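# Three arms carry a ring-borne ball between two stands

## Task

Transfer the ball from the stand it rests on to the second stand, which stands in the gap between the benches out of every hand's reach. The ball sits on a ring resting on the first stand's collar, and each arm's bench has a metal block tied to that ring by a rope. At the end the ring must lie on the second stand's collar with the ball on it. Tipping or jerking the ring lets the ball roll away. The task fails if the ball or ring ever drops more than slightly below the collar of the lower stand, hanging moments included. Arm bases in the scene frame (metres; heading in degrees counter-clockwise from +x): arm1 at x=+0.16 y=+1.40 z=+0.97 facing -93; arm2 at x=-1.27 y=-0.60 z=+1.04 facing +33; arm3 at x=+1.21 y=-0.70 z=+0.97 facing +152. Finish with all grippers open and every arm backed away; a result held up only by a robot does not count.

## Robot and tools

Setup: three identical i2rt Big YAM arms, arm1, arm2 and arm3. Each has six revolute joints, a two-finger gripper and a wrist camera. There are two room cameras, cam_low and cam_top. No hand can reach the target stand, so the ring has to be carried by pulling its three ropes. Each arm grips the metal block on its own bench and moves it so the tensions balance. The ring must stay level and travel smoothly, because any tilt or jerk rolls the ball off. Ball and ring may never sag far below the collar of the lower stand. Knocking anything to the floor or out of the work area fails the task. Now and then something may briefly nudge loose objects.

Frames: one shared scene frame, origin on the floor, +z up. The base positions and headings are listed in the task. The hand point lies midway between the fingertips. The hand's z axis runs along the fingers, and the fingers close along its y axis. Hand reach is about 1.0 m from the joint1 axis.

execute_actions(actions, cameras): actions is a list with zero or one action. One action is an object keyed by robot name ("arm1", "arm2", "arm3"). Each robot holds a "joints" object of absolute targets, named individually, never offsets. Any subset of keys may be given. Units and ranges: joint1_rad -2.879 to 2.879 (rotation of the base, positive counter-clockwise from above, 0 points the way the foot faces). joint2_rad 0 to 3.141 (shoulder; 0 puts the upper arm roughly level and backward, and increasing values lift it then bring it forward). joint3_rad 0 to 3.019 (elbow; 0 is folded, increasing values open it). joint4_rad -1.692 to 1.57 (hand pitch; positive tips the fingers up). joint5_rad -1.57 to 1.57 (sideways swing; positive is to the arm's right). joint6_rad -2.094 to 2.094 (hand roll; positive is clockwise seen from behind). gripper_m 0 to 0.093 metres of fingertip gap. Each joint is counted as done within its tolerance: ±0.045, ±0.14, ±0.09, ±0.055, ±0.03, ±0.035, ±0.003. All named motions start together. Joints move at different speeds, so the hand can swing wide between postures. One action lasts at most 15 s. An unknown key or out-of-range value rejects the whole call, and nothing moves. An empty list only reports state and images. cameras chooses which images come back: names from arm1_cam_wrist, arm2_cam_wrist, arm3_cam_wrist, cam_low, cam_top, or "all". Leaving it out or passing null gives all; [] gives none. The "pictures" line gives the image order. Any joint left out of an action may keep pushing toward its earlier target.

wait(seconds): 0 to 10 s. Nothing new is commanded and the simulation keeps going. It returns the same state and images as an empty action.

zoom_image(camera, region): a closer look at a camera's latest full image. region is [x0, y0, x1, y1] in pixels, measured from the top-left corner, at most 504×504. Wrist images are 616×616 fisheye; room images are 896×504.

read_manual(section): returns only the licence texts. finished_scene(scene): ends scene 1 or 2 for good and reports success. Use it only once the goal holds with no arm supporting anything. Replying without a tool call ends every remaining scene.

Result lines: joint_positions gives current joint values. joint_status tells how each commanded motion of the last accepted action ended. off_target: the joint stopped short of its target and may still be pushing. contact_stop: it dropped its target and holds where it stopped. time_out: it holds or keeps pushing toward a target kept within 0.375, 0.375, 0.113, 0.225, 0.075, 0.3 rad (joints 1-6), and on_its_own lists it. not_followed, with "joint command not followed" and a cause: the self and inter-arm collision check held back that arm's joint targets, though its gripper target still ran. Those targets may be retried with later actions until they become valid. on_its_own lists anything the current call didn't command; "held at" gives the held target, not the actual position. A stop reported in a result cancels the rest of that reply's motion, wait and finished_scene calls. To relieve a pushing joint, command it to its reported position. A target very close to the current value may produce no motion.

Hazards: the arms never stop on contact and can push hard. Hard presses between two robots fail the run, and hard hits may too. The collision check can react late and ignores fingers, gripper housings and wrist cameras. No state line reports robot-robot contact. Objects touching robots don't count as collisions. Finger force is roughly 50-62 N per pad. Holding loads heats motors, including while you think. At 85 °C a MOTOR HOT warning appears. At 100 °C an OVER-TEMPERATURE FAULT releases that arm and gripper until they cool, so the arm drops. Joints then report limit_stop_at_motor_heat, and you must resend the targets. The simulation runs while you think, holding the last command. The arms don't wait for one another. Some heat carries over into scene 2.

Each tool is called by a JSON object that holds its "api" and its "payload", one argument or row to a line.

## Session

{"api": "execute_actions", "payload": {
  "actions": [],
  "cameras": ["cam_low","cam_top"]
}}

Scene clock: 0.00 s.
Motor temperatures (°C, as the motors report them): arm1=[27 28 29 27 27 28] | arm2=[25 28 26 26 28 26] | arm3=[27 28 29 24 26 27]
arm1.joint_positions: joint1_rad=+0.531 joint2_rad=+0.634 joint3_rad=+1.685 joint4_rad=-1.218 joint5_rad=-0.092 joint6_rad=-0.497 gripper_m=+0.095
arm1.joint_status: not commanded
arm1.hand: x=+0.2537 y=+1.2396 z=+1.6657 quat_wxyz=(-0.481, -0.195, -0.738, +0.431) (m; scene frame)
arm2.joint_positions: joint1_rad=+0.328 joint2_rad=+0.520 joint3_rad=+1.662 joint4_rad=-1.247 joint5_rad=-0.168 joint6_rad=-0.140 gripper_m=+0.094
arm2.joint_status: not commanded
arm2.hand: x=-1.2165 y=-0.4861 z=+1.7430 quat_wxyz=(-0.598, +0.418, -0.613, -0.304) (m; scene frame)
arm3.joint_positions: joint1_rad=-0.073 joint2_rad=+0.355 joint3_rad=+1.462 joint4_rad=-1.396 joint5_rad=-0.002 joint6_rad=-0.519 gripper_m=+0.094
arm3.joint_status: not commanded
arm3.hand: x=+1.1258 y=-0.6501 z=+1.5697 quat_wxyz=(-0.307, +0.804, -0.012, -0.509) (m; scene frame)
pictures: cam_low, cam_top
Images, in order (width x height): cam_low 896x504, cam_top 896x504.

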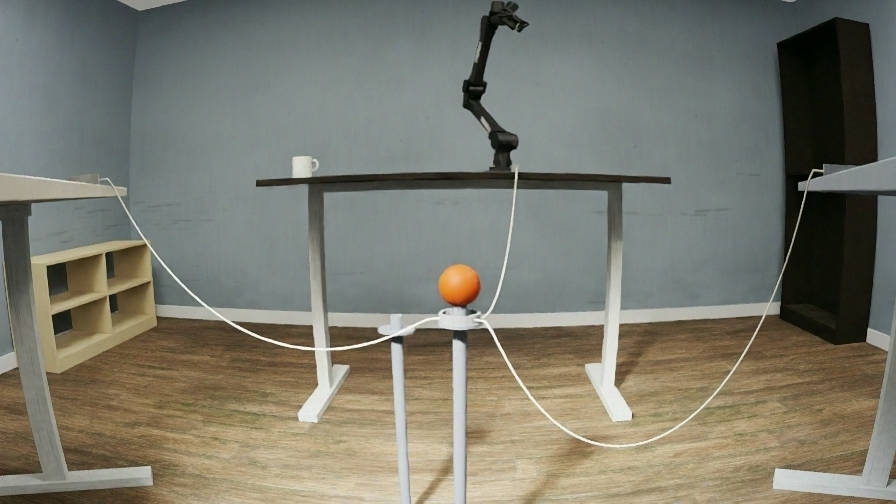

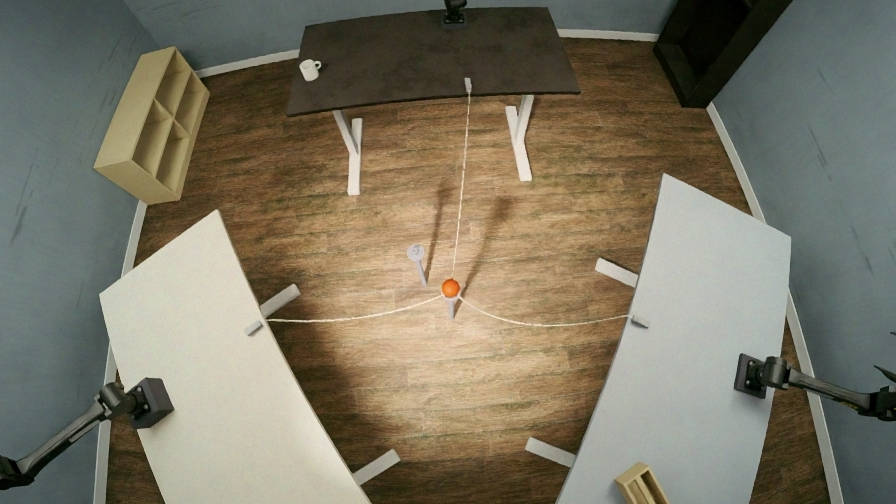

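{"api": "execute_actions", "payload": {
  "actions": [
    {"arm1":{"joints":{"joint1_rad":0.075,"joint2_rad":1.96,"joint3_rad":1.515,"joint4_rad":-1.08,"joint5_rad":0,"joint6_rad":0}},"arm2":{"joints":{"joint1_rad":0.0,"joint2_rad":2.08,"joint3_rad":1.505,"joint4_rad":-0.97,"joint5_rad":0,"joint6_rad":0}},"arm3":{"joints":{"joint1_rad":-0.075,"joint2_rad":1.96,"joint3_rad":1.51,"joint4_rad":-1.06,"joint5_rad":0,"joint6_rad":0}}}
  ],
  "cameras": ["arm1_cam_wrist","arm2_cam_wrist","arm3_cam_wrist","cam_low"]
}}

Scene clock: 3.80 s.
Motor temperatures (°C, as the motors report them): arm1=[27 29 29 27 27 28] | arm2=[25 28 27 27 28 26] | arm3=[27 28 30 24 26 27]
arm1.joint_positions: joint1_rad=+0.078 joint2_rad=+1.959 joint3_rad=+1.509 joint4_rad=-1.080 joint5_rad=-0.002 joint6_rad=-0.009 gripper_m=+0.095
arm1.joint_status: all done
arm1.hand: x=+0.1772 y=+0.8201 z=+1.0069 quat_wxyz=(-0.017, -0.692, -0.722, +0.009) (m; scene frame)
arm2.joint_positions: joint1_rad=+0.002 joint2_rad=+2.077 joint3_rad=+1.505 joint4_rad=-0.976 joint5_rad=-0.002 joint6_rad=-0.016 gripper_m=+0.094
arm2.joint_status: all done
arm2.hand: x=-0.7732 y=-0.2832 z=+1.0216 quat_wxyz=(-0.013, +0.291, -0.957, -0.003) (m; scene frame)
arm3.joint_positions: joint1_rad=-0.073 joint2_rad=+1.951 joint3_rad=+1.500 joint4_rad=-1.065 joint5_rad=-0.002 joint6_rad=-0.015 gripper_m=+0.094
arm3.joint_status: all done
arm3.hand: x=+0.7197 y=-0.3922 z=+1.0134 quat_wxyz=(-0.010, +0.963, -0.267, -0.021) (m; scene frame)
pictures: arm1_cam_wrist, arm2_cam_wrist, arm3_cam_wrist, cam_low
Images, in order (width x height): arm1_cam_wrist 616x616, arm2_cam_wrist 616x616, arm3_cam_wrist 616x616, cam_low 896x504.

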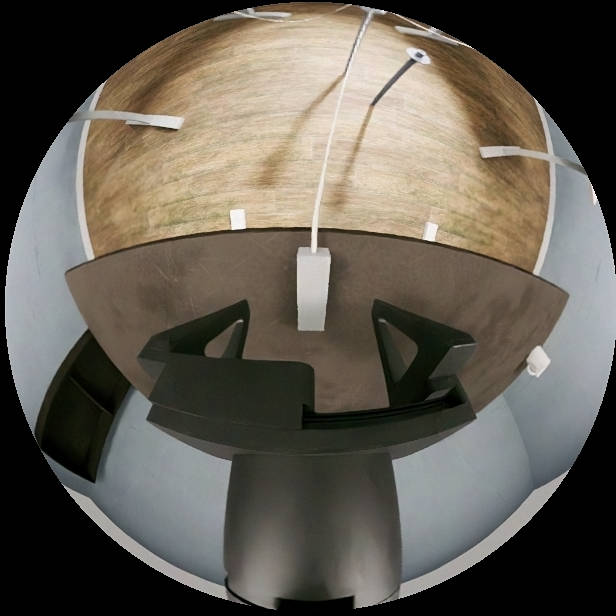

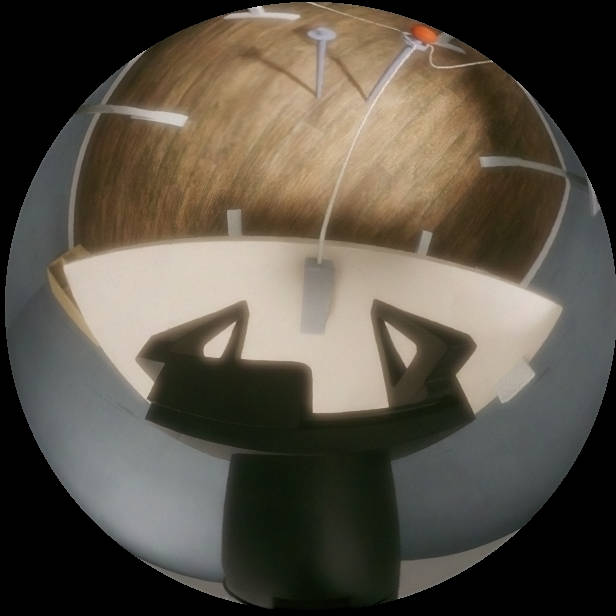

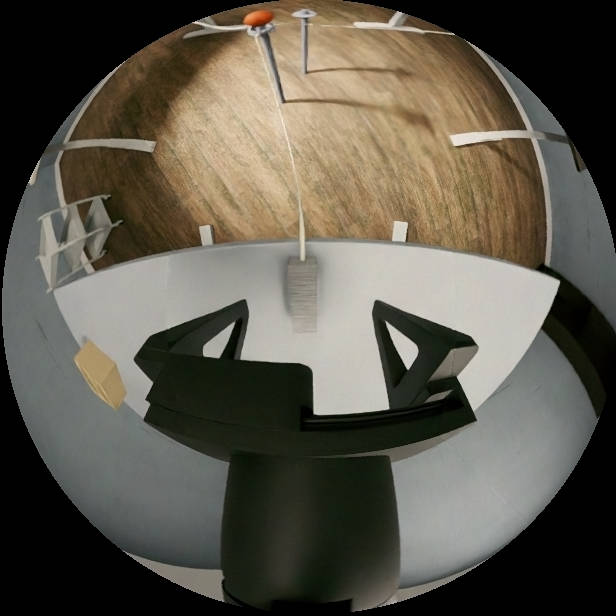

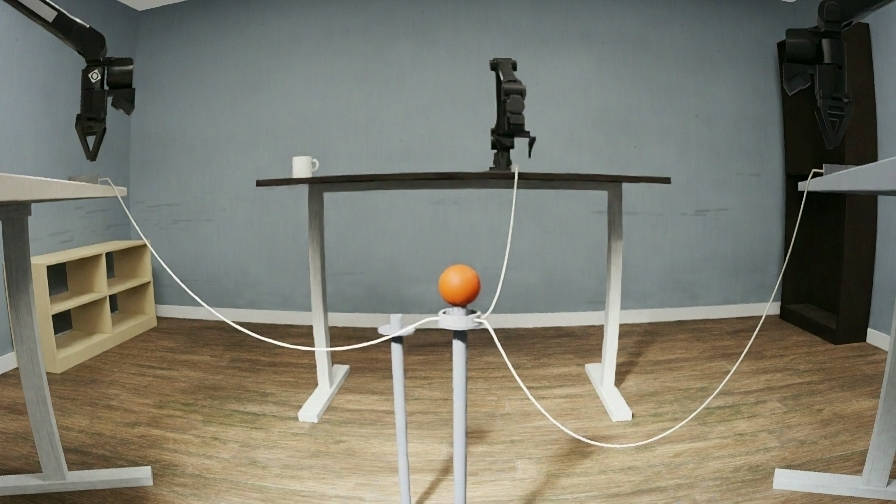

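{"api": "execute_actions", "payload": {
  "actions": [
    {"arm1":{"joints":{"joint2_rad":2.045}},"arm2":{"joints":{"joint1_rad":-0.012,"joint2_rad":2.172,"joint4_rad":-1.0,"joint6_rad":0.08}},"arm3":{"joints":{"joint1_rad":-0.06,"joint2_rad":2.06,"joint4_rad":-1.085}}}
  ],
  "cameras": ["arm1_cam_wrist","arm2_cam_wrist","arm3_cam_wrist"]
}}

Scene clock: 6.17 s.
Motor temperatures (°C, as the motors report them): arm1=[27 29 30 27 27 28] | arm2=[25 29 27 27 28 26] | arm3=[27 28 30 24 26 27]
arm1.joint_positions: joint1_rad=+0.078 joint2_rad=+2.035 joint3_rad=+1.509 joint4_rad=-1.080 joint5_rad=-0.002 joint6_rad=-0.009 gripper_m=+0.095
arm1.joint_status: all done
arm1.hand: x=+0.1773 y=+0.8286 z=+0.9643 quat_wxyz=(+0.010, -0.692, -0.722, -0.018) (m; scene frame)
arm2.joint_positions: joint1_rad=-0.006 joint2_rad=+2.166 joint3_rad=+1.505 joint4_rad=-0.989 joint5_rad=-0.002 joint6_rad=+0.064 gripper_m=+0.094
arm2.joint_status: all done
arm2.hand: x=-0.7863 y=-0.2977 z=+0.9721 quat_wxyz=(+0.035, +0.248, -0.968, +0.012) (m; scene frame)
arm3.joint_positions: joint1_rad=-0.066 joint2_rad=+2.052 joint3_rad=+1.500 joint4_rad=-1.073 joint5_rad=-0.002 joint6_rad=-0.015 gripper_m=+0.094
arm3.joint_status: all done
arm3.hand: x=+0.7298 y=-0.4023 z=+0.9572 quat_wxyz=(+0.006, +0.964, -0.264, +0.031) (m; scene frame)
pictures: arm1_cam_wrist, arm2_cam_wrist, arm3_cam_wrist
Images, in order (width x height): arm1_cam_wrist 616x616, arm2_cam_wrist 616x616, arm3_cam_wrist 616x616.

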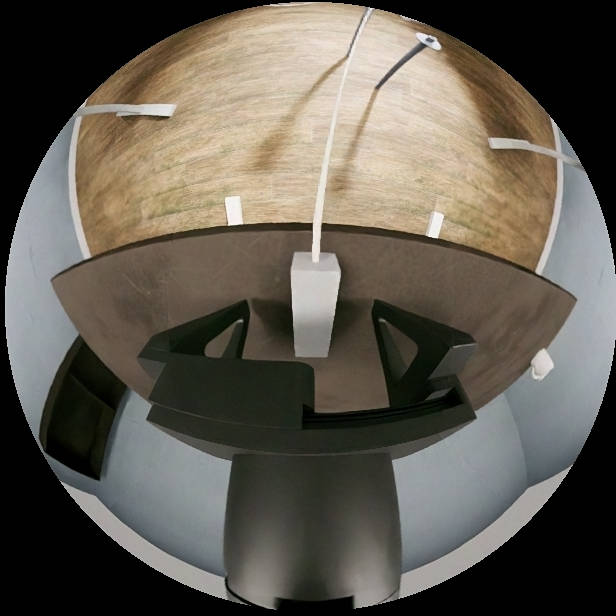

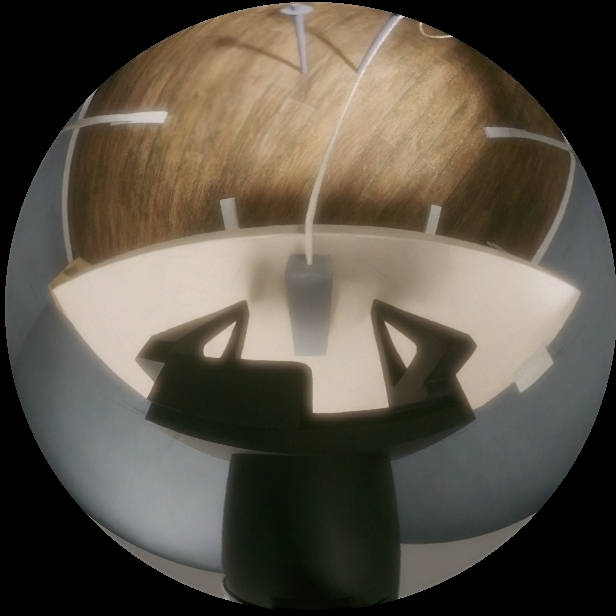

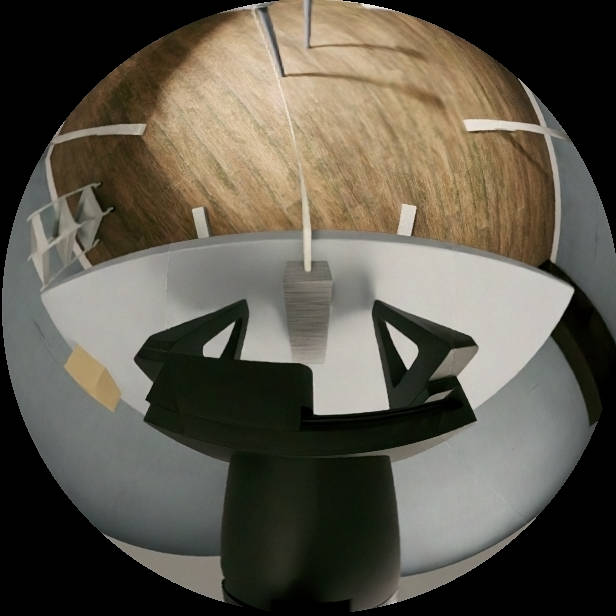

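{"api": "execute_actions", "payload": {
  "actions": [
    {"arm1":{"joints":{"gripper_m":0}},"arm2":{"joints":{"gripper_m":0}},"arm3":{"joints":{"gripper_m":0}}}
  ],
  "cameras": []
}}

{"api": "execute_actions", "payload": {
  "actions": [
    {"arm1":{"joints":{"joint1_rad":0.03,"joint2_rad":1.94,"joint3_rad":1.89,"joint4_rad":-1.49,"joint6_rad":0.1}},"arm2":{"joints":{"joint1_rad":-0.378,"joint2_rad":1.936,"joint3_rad":1.61,"joint4_rad":-1.22,"joint6_rad":-0.29}},"arm3":{"joints":{"joint1_rad":0.403,"joint2_rad":1.471,"joint3_rad":1.32,"joint4_rad":-1.43,"joint6_rad":0.5}}}
  ],
  "cameras": ["cam_low","cam_top"]
}}

Scene clock: 11.67 s.
Motor temperatures (°C, as the motors report them): arm1=[27 30 30 27 27 28] | arm2=[25 29 27 27 28 26] | arm3=[27 29 31 24 26 27]
arm1.joint_positions: joint1_rad=+0.078 joint2_rad=+2.035 joint3_rad=+1.509 joint4_rad=-1.080 joint5_rad=-0.001 joint6_rad=-0.008 gripper_m=+0.025
arm1.joint_status: gripper_m off_target (ended at +0.025, target +0.000)
arm1.hand: x=+0.1772 y=+0.8286 z=+0.9643 quat_wxyz=(+0.011, -0.692, -0.722, -0.017) (m; scene frame)
arm2.joint_positions: joint1_rad=-0.006 joint2_rad=+2.166 joint3_rad=+1.505 joint4_rad=-0.989 joint5_rad=-0.002 joint6_rad=+0.065 gripper_m=+0.024
arm2.joint_status: gripper_m off_target (ended at +0.024, target +0.000)
arm2.hand: x=-0.7863 y=-0.2977 z=+0.9721 quat_wxyz=(+0.035, +0.248, -0.968, +0.012) (m; scene frame)
arm3.joint_positions: joint1_rad=-0.066 joint2_rad=+2.052 joint3_rad=+1.500 joint4_rad=-1.073 joint5_rad=-0.001 joint6_rad=-0.014 gripper_m=+0.024
arm3.joint_status: gripper_m off_target (ended at +0.024, target +0.000)
arm3.hand: x=+0.7298 y=-0.4023 z=+0.9572 quat_wxyz=(+0.005, +0.964, -0.264, +0.031) (m; scene frame)
pictures: none
No camera images: the call's "cameras" was empty. Leave "cameras" out to get every camera's image.

Scene clock: 13.30 s.
Motor temperatures (°C, as the motors report them): arm1=[27 30 31 27 27 28] | arm2=[25 30 28 26 28 26] | arm3=[27 29 31 24 26 27]
arm1.joint_positions: joint1_rad=+0.033 joint2_rad=+1.926 joint3_rad=+1.856 joint4_rad=-1.482 joint5_rad=-0.001 joint6_rad=+0.091 gripper_m=+0.025
arm1.joint_status: all done
arm1.hand: x=+0.1496 y=+0.7984 z=+1.1525 quat_wxyz=(-0.009, -0.742, -0.670, +0.001) (m; scene frame)
arm2.joint_positions: joint1_rad=-0.372 joint2_rad=+1.932 joint3_rad=+1.591 joint4_rad=-1.207 joint5_rad=+0.000 joint6_rad=-0.274 gripper_m=+0.024
arm2.joint_status: all done
arm2.hand: x=-0.6970 y=-0.4888 z=+1.1337 quat_wxyz=(-0.014, +0.235, -0.972, +0.002) (m; scene frame)
arm3.joint_positions: joint1_rad=+0.403 joint2_rad=+1.466 joint3_rad=+1.309 joint4_rad=-1.419 joint5_rad=-0.003 joint6_rad=+0.484 gripper_m=+0.024
arm3.joint_status: all done
arm3.hand: x=+0.7882 y=-0.6661 z=+1.1768 quat_wxyz=(-0.002, +0.960, -0.279, +0.008) (m; scene frame)
pictures: cam_low, cam_top
Images, in order (width x height): cam_low 896x504, cam_top 896x504.

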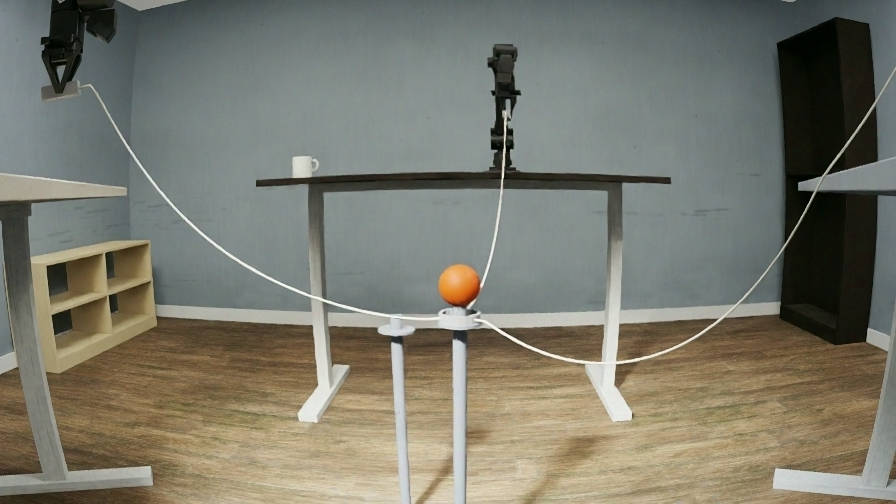

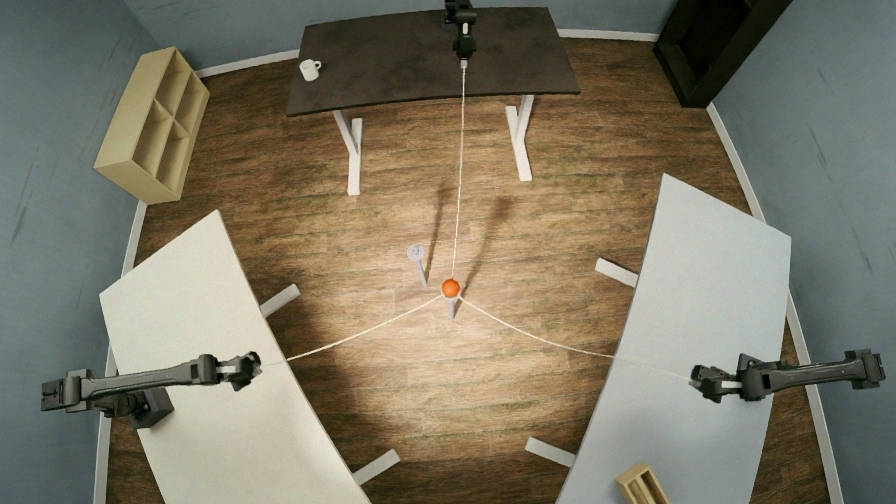

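{"api": "execute_actions", "payload": {
  "actions": [
    {"arm1":{"joints":{"joint2_rad":1.862}},"arm2":{"joints":{"joint2_rad":1.838,"joint3_rad":1.46,"joint4_rad":-1.19}},"arm3":{"joints":{"joint1_rad":0.45,"joint2_rad":1.254,"joint3_rad":1.235,"joint4_rad":-1.555,"joint6_rad":0.56}}}
  ],
  "cameras": ["cam_low","cam_top"]
}}

Scene clock: 16.47 s.
Motor temperatures (°C, as the motors report them): arm1=[27 30 32 27 27 28] | arm2=[25 30 28 26 28 26] | arm3=[27 29 32 24 26 27]
arm1.joint_positions: joint1_rad=+0.033 joint2_rad=+1.864 joint3_rad=+1.856 joint4_rad=-1.482 joint5_rad=-0.001 joint6_rad=+0.091 gripper_m=+0.025
arm1.joint_status: all done
arm1.hand: x=+0.1494 y=+0.8030 z=+1.1880 quat_wxyz=(-0.031, -0.742, -0.670, +0.022) (m; scene frame)
arm2.joint_positions: joint1_rad=-0.372 joint2_rad=+1.835 joint3_rad=+1.473 joint4_rad=-1.198 joint5_rad=+0.000 joint6_rad=-0.274 gripper_m=+0.024
arm2.joint_status: all done
arm2.hand: x=-0.7351 y=-0.4965 z=+1.1434 quat_wxyz=(-0.008, +0.235, -0.972, +0.001) (m; scene frame)
arm3.joint_positions: joint1_rad=+0.452 joint2_rad=+1.245 joint3_rad=+1.220 joint4_rad=-1.544 joint5_rad=-0.002 joint6_rad=+0.545 gripper_m=+0.024
arm3.joint_status: all done
arm3.hand: x=+0.8649 y=-0.6896 z=+1.2249 quat_wxyz=(-0.002, +0.959, -0.284, +0.004) (m; scene frame)
pictures: cam_low, cam_top
Images, in order (width x height): cam_low 896x504, cam_top 896x504.

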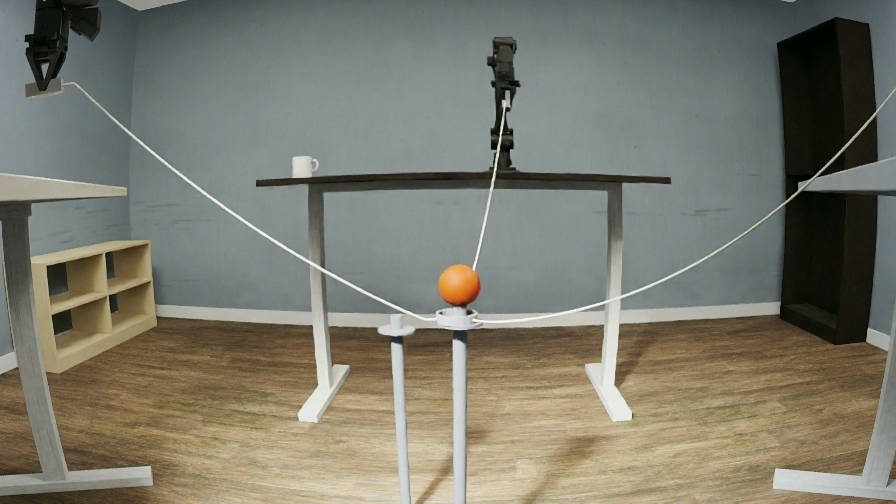

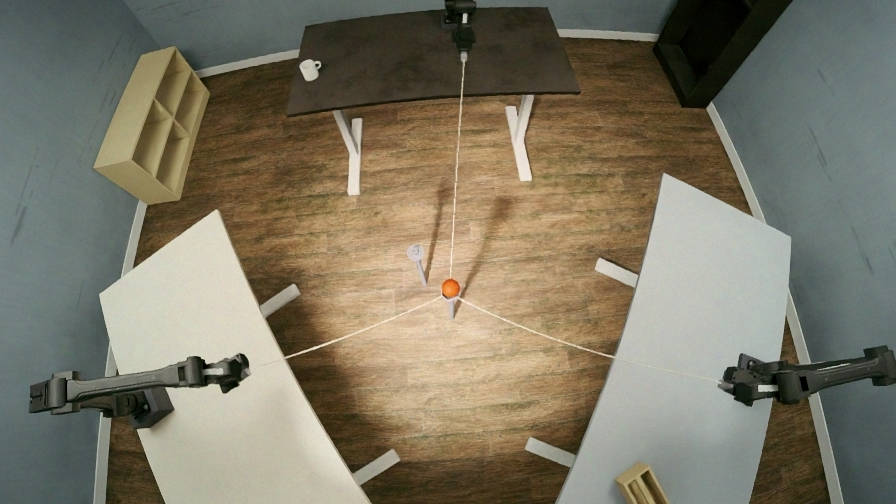

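{"api": "execute_actions", "payload": {
  "actions": [
    {"arm3":{"joints":{"joint2_rad":1.125}}}
  ],
  "cameras": ["cam_low","cam_top"]
}}

{"api": "zoom_image", "payload": {
  "camera": "cam_low",
  "region": [340, 220, 560, 370]
}}

Scene clock: 18.43 s.
Motor temperatures (°C, as the motors report them): arm1=[27 30 32 27 27 28] | arm2=[25 30 28 26 28 26] | arm3=[27 29 32 24 26 27]
arm1.joint_positions: joint1_rad=+0.033 joint2_rad=+1.864 joint3_rad=+1.856 joint4_rad=-1.482 joint5_rad=-0.001 joint6_rad=+0.091 gripper_m=+0.025
arm1.joint_status: not commanded
arm1.hand: x=+0.1494 y=+0.8030 z=+1.1880 quat_wxyz=(-0.031, -0.742, -0.670, +0.022) (m; scene frame)
arm2.joint_positions: joint1_rad=-0.372 joint2_rad=+1.835 joint3_rad=+1.473 joint4_rad=-1.198 joint5_rad=+0.000 joint6_rad=-0.274 gripper_m=+0.024
arm2.joint_status: not commanded
arm2.hand: x=-0.7351 y=-0.4965 z=+1.1434 quat_wxyz=(-0.008, +0.235, -0.972, +0.001) (m; scene frame)
arm3.joint_positions: joint1_rad=+0.452 joint2_rad=+1.118 joint3_rad=+1.220 joint4_rad=-1.544 joint5_rad=-0.002 joint6_rad=+0.545 gripper_m=+0.024
arm3.joint_status: all done
arm3.hand: x=+0.8830 y=-0.6903 z=+1.2654 quat_wxyz=(+0.014, +0.957, -0.283, -0.057) (m; scene frame)
pictures: cam_low, cam_top
Images, in order (width x height): cam_low 896x504, cam_top 896x504.

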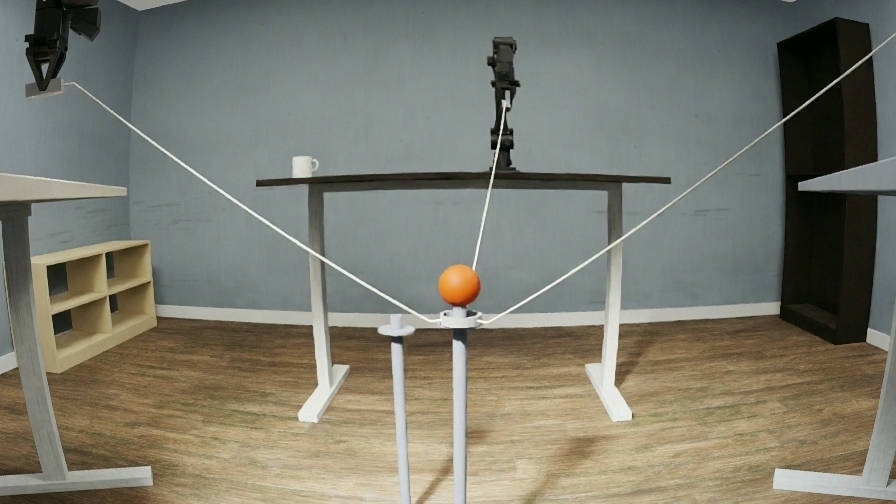

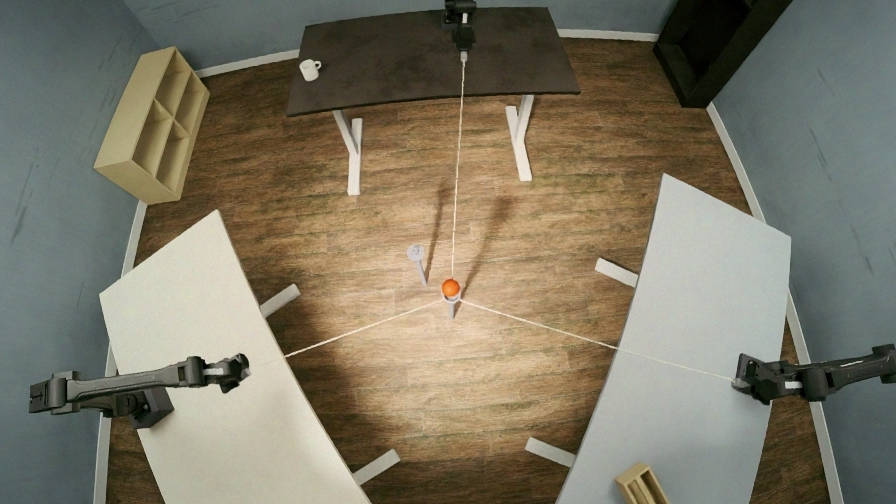

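Region (340, 220, 560, 370) of cam_low's 896x504 image, scaled by 2.291, with more detail than that image has; it fills the top 344 rows of this view, and the rest is white.

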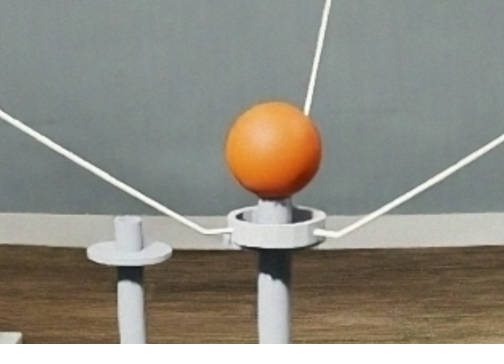

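{"api": "execute_actions", "payload": {
  "actions": [
    {"arm1":{"joints":{"joint2_rad":1.812}},"arm2":{"joints":{"joint2_rad":1.80}}}
  ],
  "cameras": ["cam_low","cam_top"]
}}

{"api": "zoom_image", "payload": {
  "camera": "cam_low",
  "region": [340, 220, 560, 370]
}}

{"api": "zoom_image", "payload": {
  "camera": "cam_top",
  "region": [380, 220, 520, 340]
}}

Scene clock: 20.33 s.
Motor temperatures (°C, as the motors report them): arm1=[27 30 32 27 27 28] | arm2=[25 30 28 26 28 26] | arm3=[27 29 32 24 26 27]
arm1.joint_positions: joint1_rad=+0.033 joint2_rad=+1.828 joint3_rad=+1.856 joint4_rad=-1.482 joint5_rad=-0.001 joint6_rad=+0.091 gripper_m=+0.025
arm1.joint_status: all done
arm1.hand: x=+0.1492 y=+0.8068 z=+1.2091 quat_wxyz=(-0.045, -0.741, -0.669, +0.035) (m; scene frame)
arm2.joint_positions: joint1_rad=-0.372 joint2_rad=+1.809 joint3_rad=+1.473 joint4_rad=-1.198 joint5_rad=+0.000 joint6_rad=-0.274 gripper_m=+0.024
arm2.joint_status: all done
arm2.hand: x=-0.7345 y=-0.4963 z=+1.1566 quat_wxyz=(-0.021, +0.235, -0.972, +0.002) (m; scene frame)
arm3.joint_positions: joint1_rad=+0.452 joint2_rad=+1.118 joint3_rad=+1.220 joint4_rad=-1.544 joint5_rad=-0.002 joint6_rad=+0.545 gripper_m=+0.024
arm3.joint_status: not commanded
arm3.hand: x=+0.8830 y=-0.6903 z=+1.2654 quat_wxyz=(+0.014, +0.957, -0.283, -0.057) (m; scene frame)
pictures: cam_low, cam_top
Images, in order (width x height): cam_low 896x504, cam_top 896x504.

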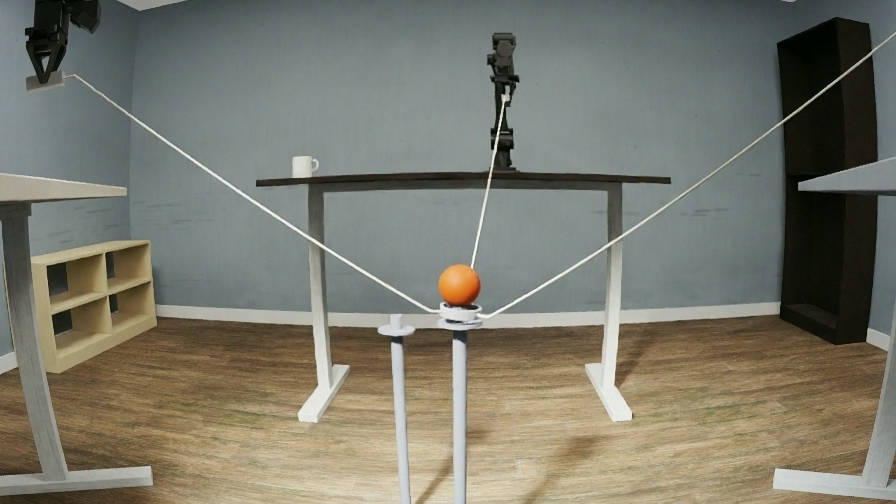

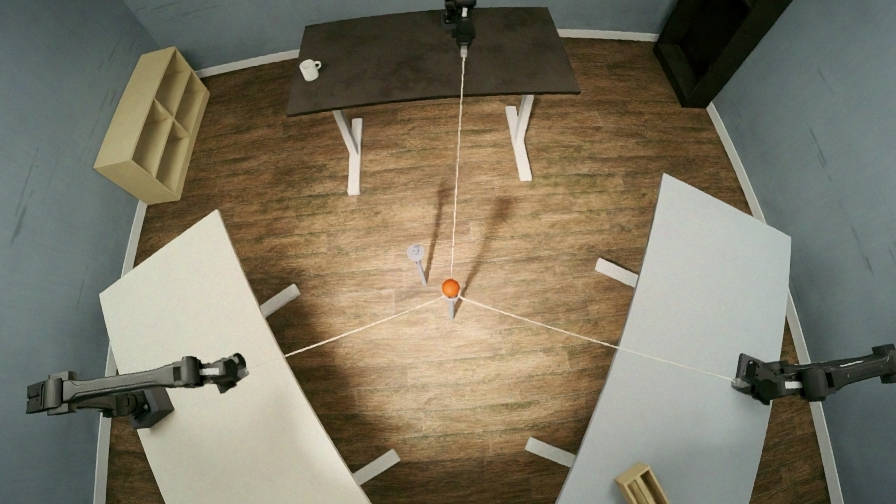

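Region (340, 220, 560, 370) of cam_low's 896x504 image, scaled by 2.291, with more detail than that image has; it fills the top 344 rows of this view, and the rest is white.

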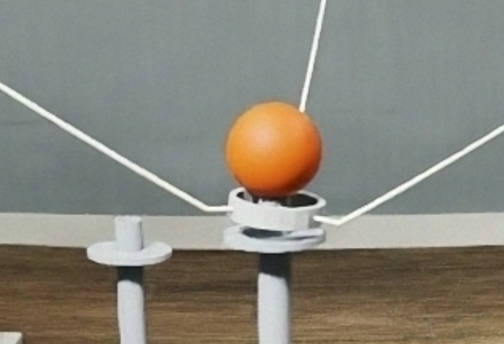

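Region (380, 220, 520, 340) of cam_top's 896x504 image, scaled by 3.600, with more detail than that image has; it fills the top 432 rows of this view, and the rest is white.

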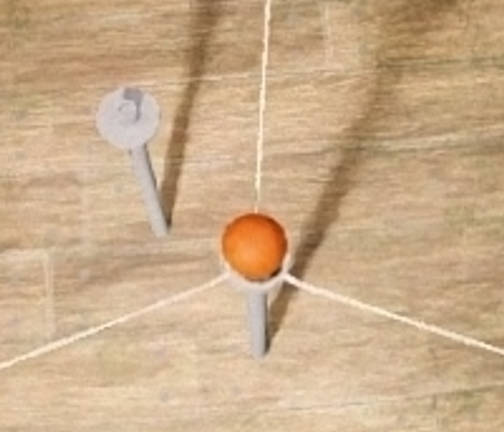

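{"api": "execute_actions", "payload": {
  "actions": [
    {"arm1":{"joints":{"joint2_rad":1.776}},"arm2":{"joints":{"joint4_rad":-1.275}},"arm3":{"joints":{"joint2_rad":1.075,"joint3_rad":1.31}}}
  ],
  "cameras": ["cam_low","cam_top"]
}}

{"api": "zoom_image", "payload": {
  "camera": "cam_low",
  "region": [340, 220, 560, 370]
}}

{"api": "zoom_image", "payload": {
  "camera": "cam_top",
  "region": [380, 220, 520, 340]
}}

Scene clock: 23.00 s.
Motor temperatures (°C, as the motors report them): arm1=[27 31 33 27 27 28] | arm2=[25 30 28 26 28 26] | arm3=[27 29 33 24 26 27]
arm1.joint_positions: joint1_rad=+0.033 joint2_rad=+1.795 joint3_rad=+1.856 joint4_rad=-1.482 joint5_rad=-0.001 joint6_rad=+0.091 gripper_m=+0.025
arm1.joint_status: all done
arm1.hand: x=+0.1491 y=+0.8107 z=+1.2276 quat_wxyz=(-0.057, -0.740, -0.668, +0.046) (m; scene frame)
arm2.joint_positions: joint1_rad=-0.372 joint2_rad=+1.809 joint3_rad=+1.473 joint4_rad=-1.256 joint5_rad=+0.000 joint6_rad=-0.274 gripper_m=+0.024
arm2.joint_status: all done
arm2.hand: x=-0.7486 y=-0.4992 z=+1.1564 quat_wxyz=(+0.008, +0.235, -0.972, +0.001) (m; scene frame)
arm3.joint_positions: joint1_rad=+0.452 joint2_rad=+1.086 joint3_rad=+1.264 joint4_rad=-1.544 joint5_rad=-0.001 joint6_rad=+0.545 gripper_m=+0.024
arm3.joint_status: all done
arm3.hand: x=+0.8800 y=-0.6902 z=+1.2933 quat_wxyz=(+0.023, +0.954, -0.283, -0.093) (m; scene frame)
pictures: cam_low, cam_top
Images, in order (width x height): cam_low 896x504, cam_top 896x504.

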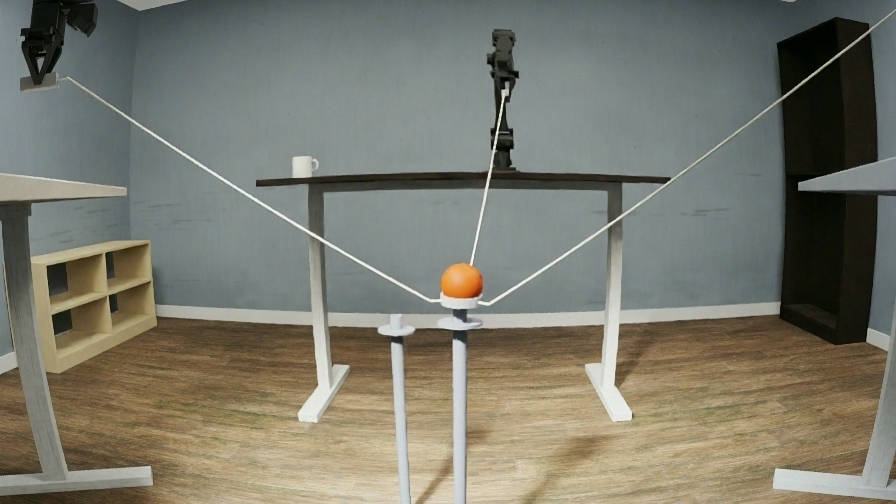

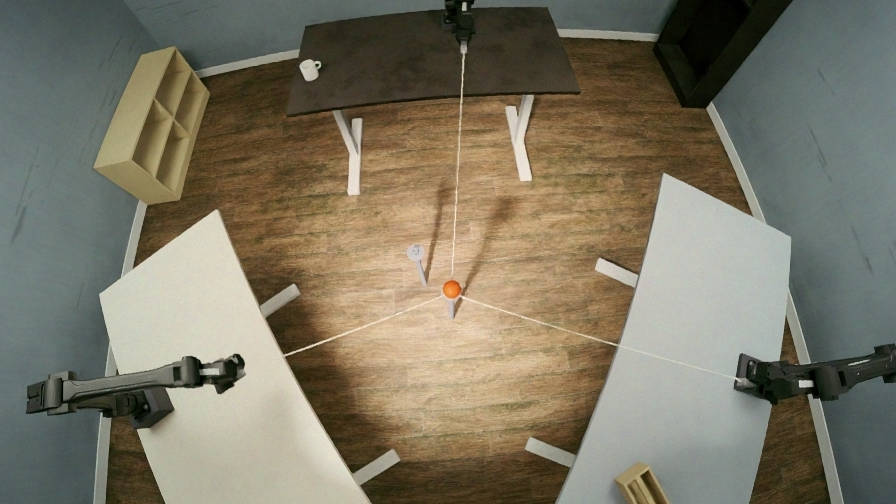

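Region (340, 220, 560, 370) of cam_low's 896x504 image, scaled by 2.291, with more detail than that image has; it fills the top 344 rows of this view, and the rest is white.

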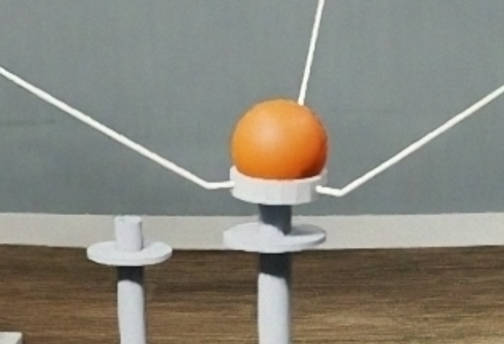

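Region (380, 220, 520, 340) of cam_top's 896x504 image, scaled by 3.600, with more detail than that image has; it fills the top 432 rows of this view, and the rest is white.

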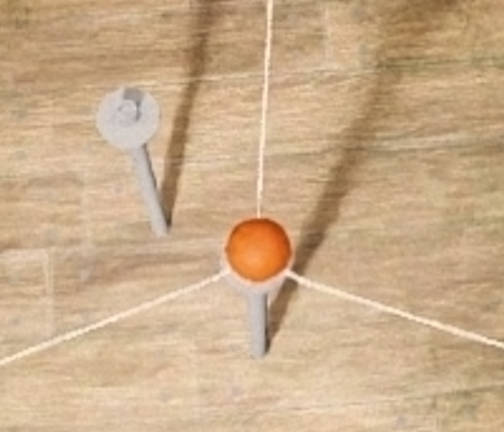

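Lift ~3 cm more.

{"api": "execute_actions", "payload": {
  "actions": [
    {"arm1":{"joints":{"joint2_rad":1.735}},"arm2":{"joints":{"joint2_rad":1.74}},"arm3":{"joints":{"joint2_rad":1.035}}}
  ],
  "cameras": ["cam_low","cam_top"]
}}

{"api": "zoom_image", "payload": {
  "camera": "cam_low",
  "region": [340, 220, 560, 370]
}}

Scene clock: 24.70 s.
Motor temperatures (°C, as the motors report them): arm1=[27 31 33 27 27 28] | arm2=[25 30 28 26 28 26] | arm3=[27 29 33 24 26 27]
arm1.joint_positions: joint1_rad=+0.033 joint2_rad=+1.758 joint3_rad=+1.856 joint4_rad=-1.482 joint5_rad=-0.001 joint6_rad=+0.091 gripper_m=+0.025
arm1.joint_status: all done
arm1.hand: x=+0.1490 y=+0.8160 z=+1.2485 quat_wxyz=(-0.070, -0.739, -0.667, +0.058) (m; scene frame)
arm2.joint_positions: joint1_rad=-0.372 joint2_rad=+1.743 joint3_rad=+1.468 joint4_rad=-1.256 joint5_rad=+0.000 joint6_rad=-0.274 gripper_m=+0.024
arm2.joint_status: all done
arm2.hand: x=-0.7501 y=-0.4994 z=+1.1886 quat_wxyz=(-0.022, +0.235, -0.972, +0.002) (m; scene frame)
arm3.joint_positions: joint1_rad=+0.452 joint2_rad=+1.051 joint3_rad=+1.264 joint4_rad=-1.544 joint5_rad=-0.001 joint6_rad=+0.545 gripper_m=+0.024
arm3.joint_status: all done
arm3.hand: x=+0.8869 y=-0.6904 z=+1.3042 quat_wxyz=(+0.028, +0.953, -0.282, -0.110) (m; scene frame)
pictures: cam_low, cam_top
Images, in order (width x height): cam_low 896x504, cam_top 896x504.

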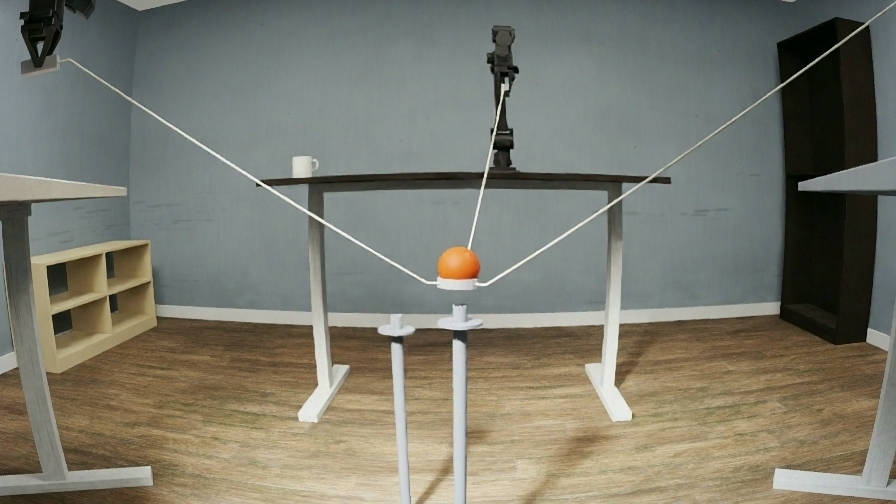

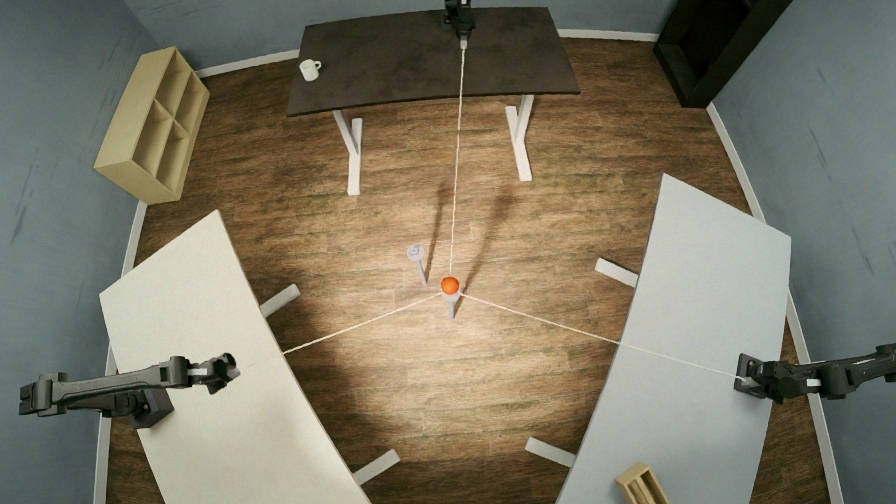

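Region (340, 220, 560, 370) of cam_low's 896x504 image, scaled by 2.291, with more detail than that image has; it fills the top 344 rows of this view, and the rest is white.

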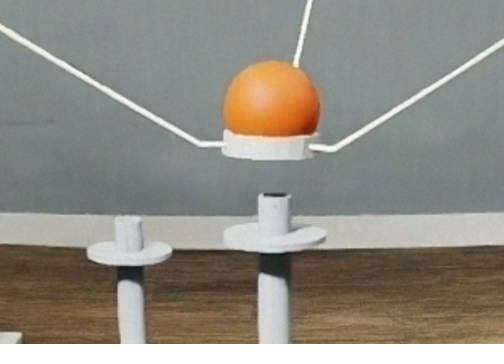

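{"api": "execute_actions", "payload": {
  "actions": [
    {"arm1":{"joints":{"joint1_rad":-0.03,"joint2_rad":1.627,"joint3_rad":1.705,"joint4_rad":-1.443,"joint6_rad":0.03}},"arm2":{"joints":{"joint1_rad":-0.277,"joint4_rad":-1.35,"joint6_rad":-0.165}},"arm3":{"joints":{"joint1_rad":0.331,"joint2_rad":1.126,"joint3_rad":1.368,"joint4_rad":-1.51,"joint6_rad":0.41}}}
  ],
  "cameras": ["cam_low"]
}}

Scene clock: 29.53 s.
Motor temperatures (°C, as the motors report them): arm1=[27 31 33 27 27 28] | arm2=[25 30 29 26 28 26] | arm3=[27 28 34 24 26 27]
arm1.joint_positions: joint1_rad=-0.033 joint2_rad=+1.638 joint3_rad=+1.708 joint4_rad=-1.443 joint5_rad=-0.001 joint6_rad=+0.040 gripper_m=+0.025
arm1.joint_status: all done
arm1.hand: x=+0.1132 y=+0.8580 z=+1.2518 quat_wxyz=(-0.070, -0.744, -0.661, +0.066) (m; scene frame)
arm2.joint_positions: joint1_rad=-0.270 joint2_rad=+1.743 joint3_rad=+1.468 joint4_rad=-1.329 joint5_rad=-0.001 joint6_rad=-0.180 gripper_m=+0.024
arm2.joint_status: all done
arm2.hand: x=-0.7807 y=-0.4522 z=+1.1883 quat_wxyz=(+0.014, +0.239, -0.971, +0.002) (m; scene frame)
arm3.joint_positions: joint1_rad=+0.324 joint2_rad=+1.140 joint3_rad=+1.324 joint4_rad=-1.519 joint5_rad=+0.000 joint6_rad=+0.426 gripper_m=+0.024
arm3.joint_status: all done
arm3.hand: x=+0.8572 y=-0.6433 z=+1.3032 quat_wxyz=(+0.013, +0.951, -0.286, -0.112) (m; scene frame)
pictures: cam_low
Images, in order (width x height): cam_low 896x504.

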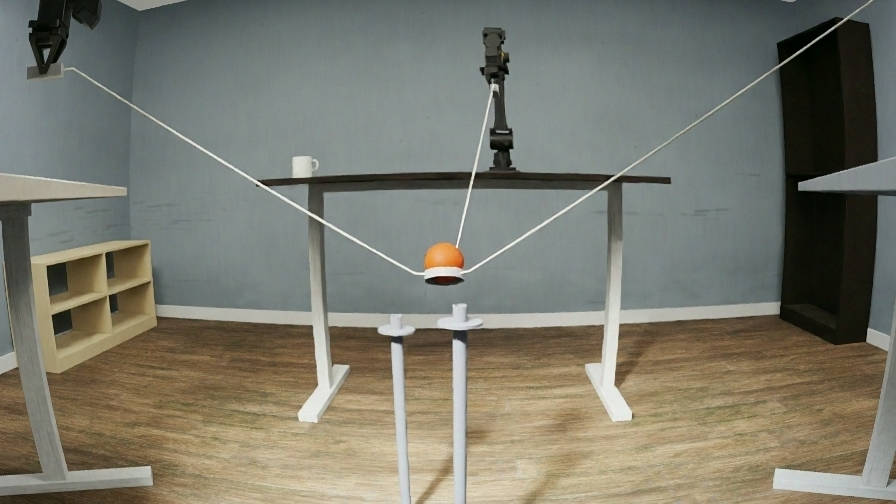

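Big rocking; let it settle.

{"api": "execute_actions", "payload": {
  "actions": [],
  "cameras": ["cam_low"]
}}

Scene clock: 30.03 s.
Motor temperatures (°C, as the motors report them): arm1=[27 31 33 27 27 28] | arm2=[25 30 29 26 28 26] | arm3=[27 28 35 24 26 27]
arm1.joint_positions: joint1_rad=-0.033 joint2_rad=+1.638 joint3_rad=+1.708 joint4_rad=-1.443 joint5_rad=-0.001 joint6_rad=+0.039 gripper_m=+0.025
arm1.joint_status: all done
arm1.hand: x=+0.1132 y=+0.8580 z=+1.2518 quat_wxyz=(-0.070, -0.744, -0.661, +0.066) (m; scene frame)
arm2.joint_positions: joint1_rad=-0.270 joint2_rad=+1.743 joint3_rad=+1.468 joint4_rad=-1.329 joint5_rad=-0.001 joint6_rad=-0.180 gripper_m=+0.024
arm2.joint_status: all done
arm2.hand: x=-0.7807 y=-0.4522 z=+1.1883 quat_wxyz=(+0.014, +0.238, -0.971, +0.002) (m; scene frame)
arm3.joint_positions: joint1_rad=+0.324 joint2_rad=+1.140 joint3_rad=+1.324 joint4_rad=-1.519 joint5_rad=+0.000 joint6_rad=+0.426 gripper_m=+0.024
arm3.joint_status: all done
arm3.hand: x=+0.8572 y=-0.6433 z=+1.3032 quat_wxyz=(+0.013, +0.952, -0.286, -0.112) (m; scene frame)
pictures: cam_low
Images, in order (width x height): cam_low 896x504.

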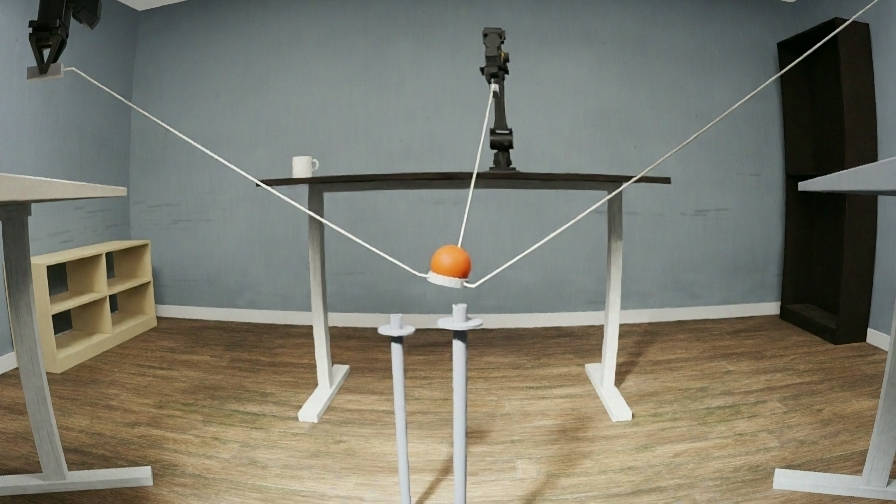

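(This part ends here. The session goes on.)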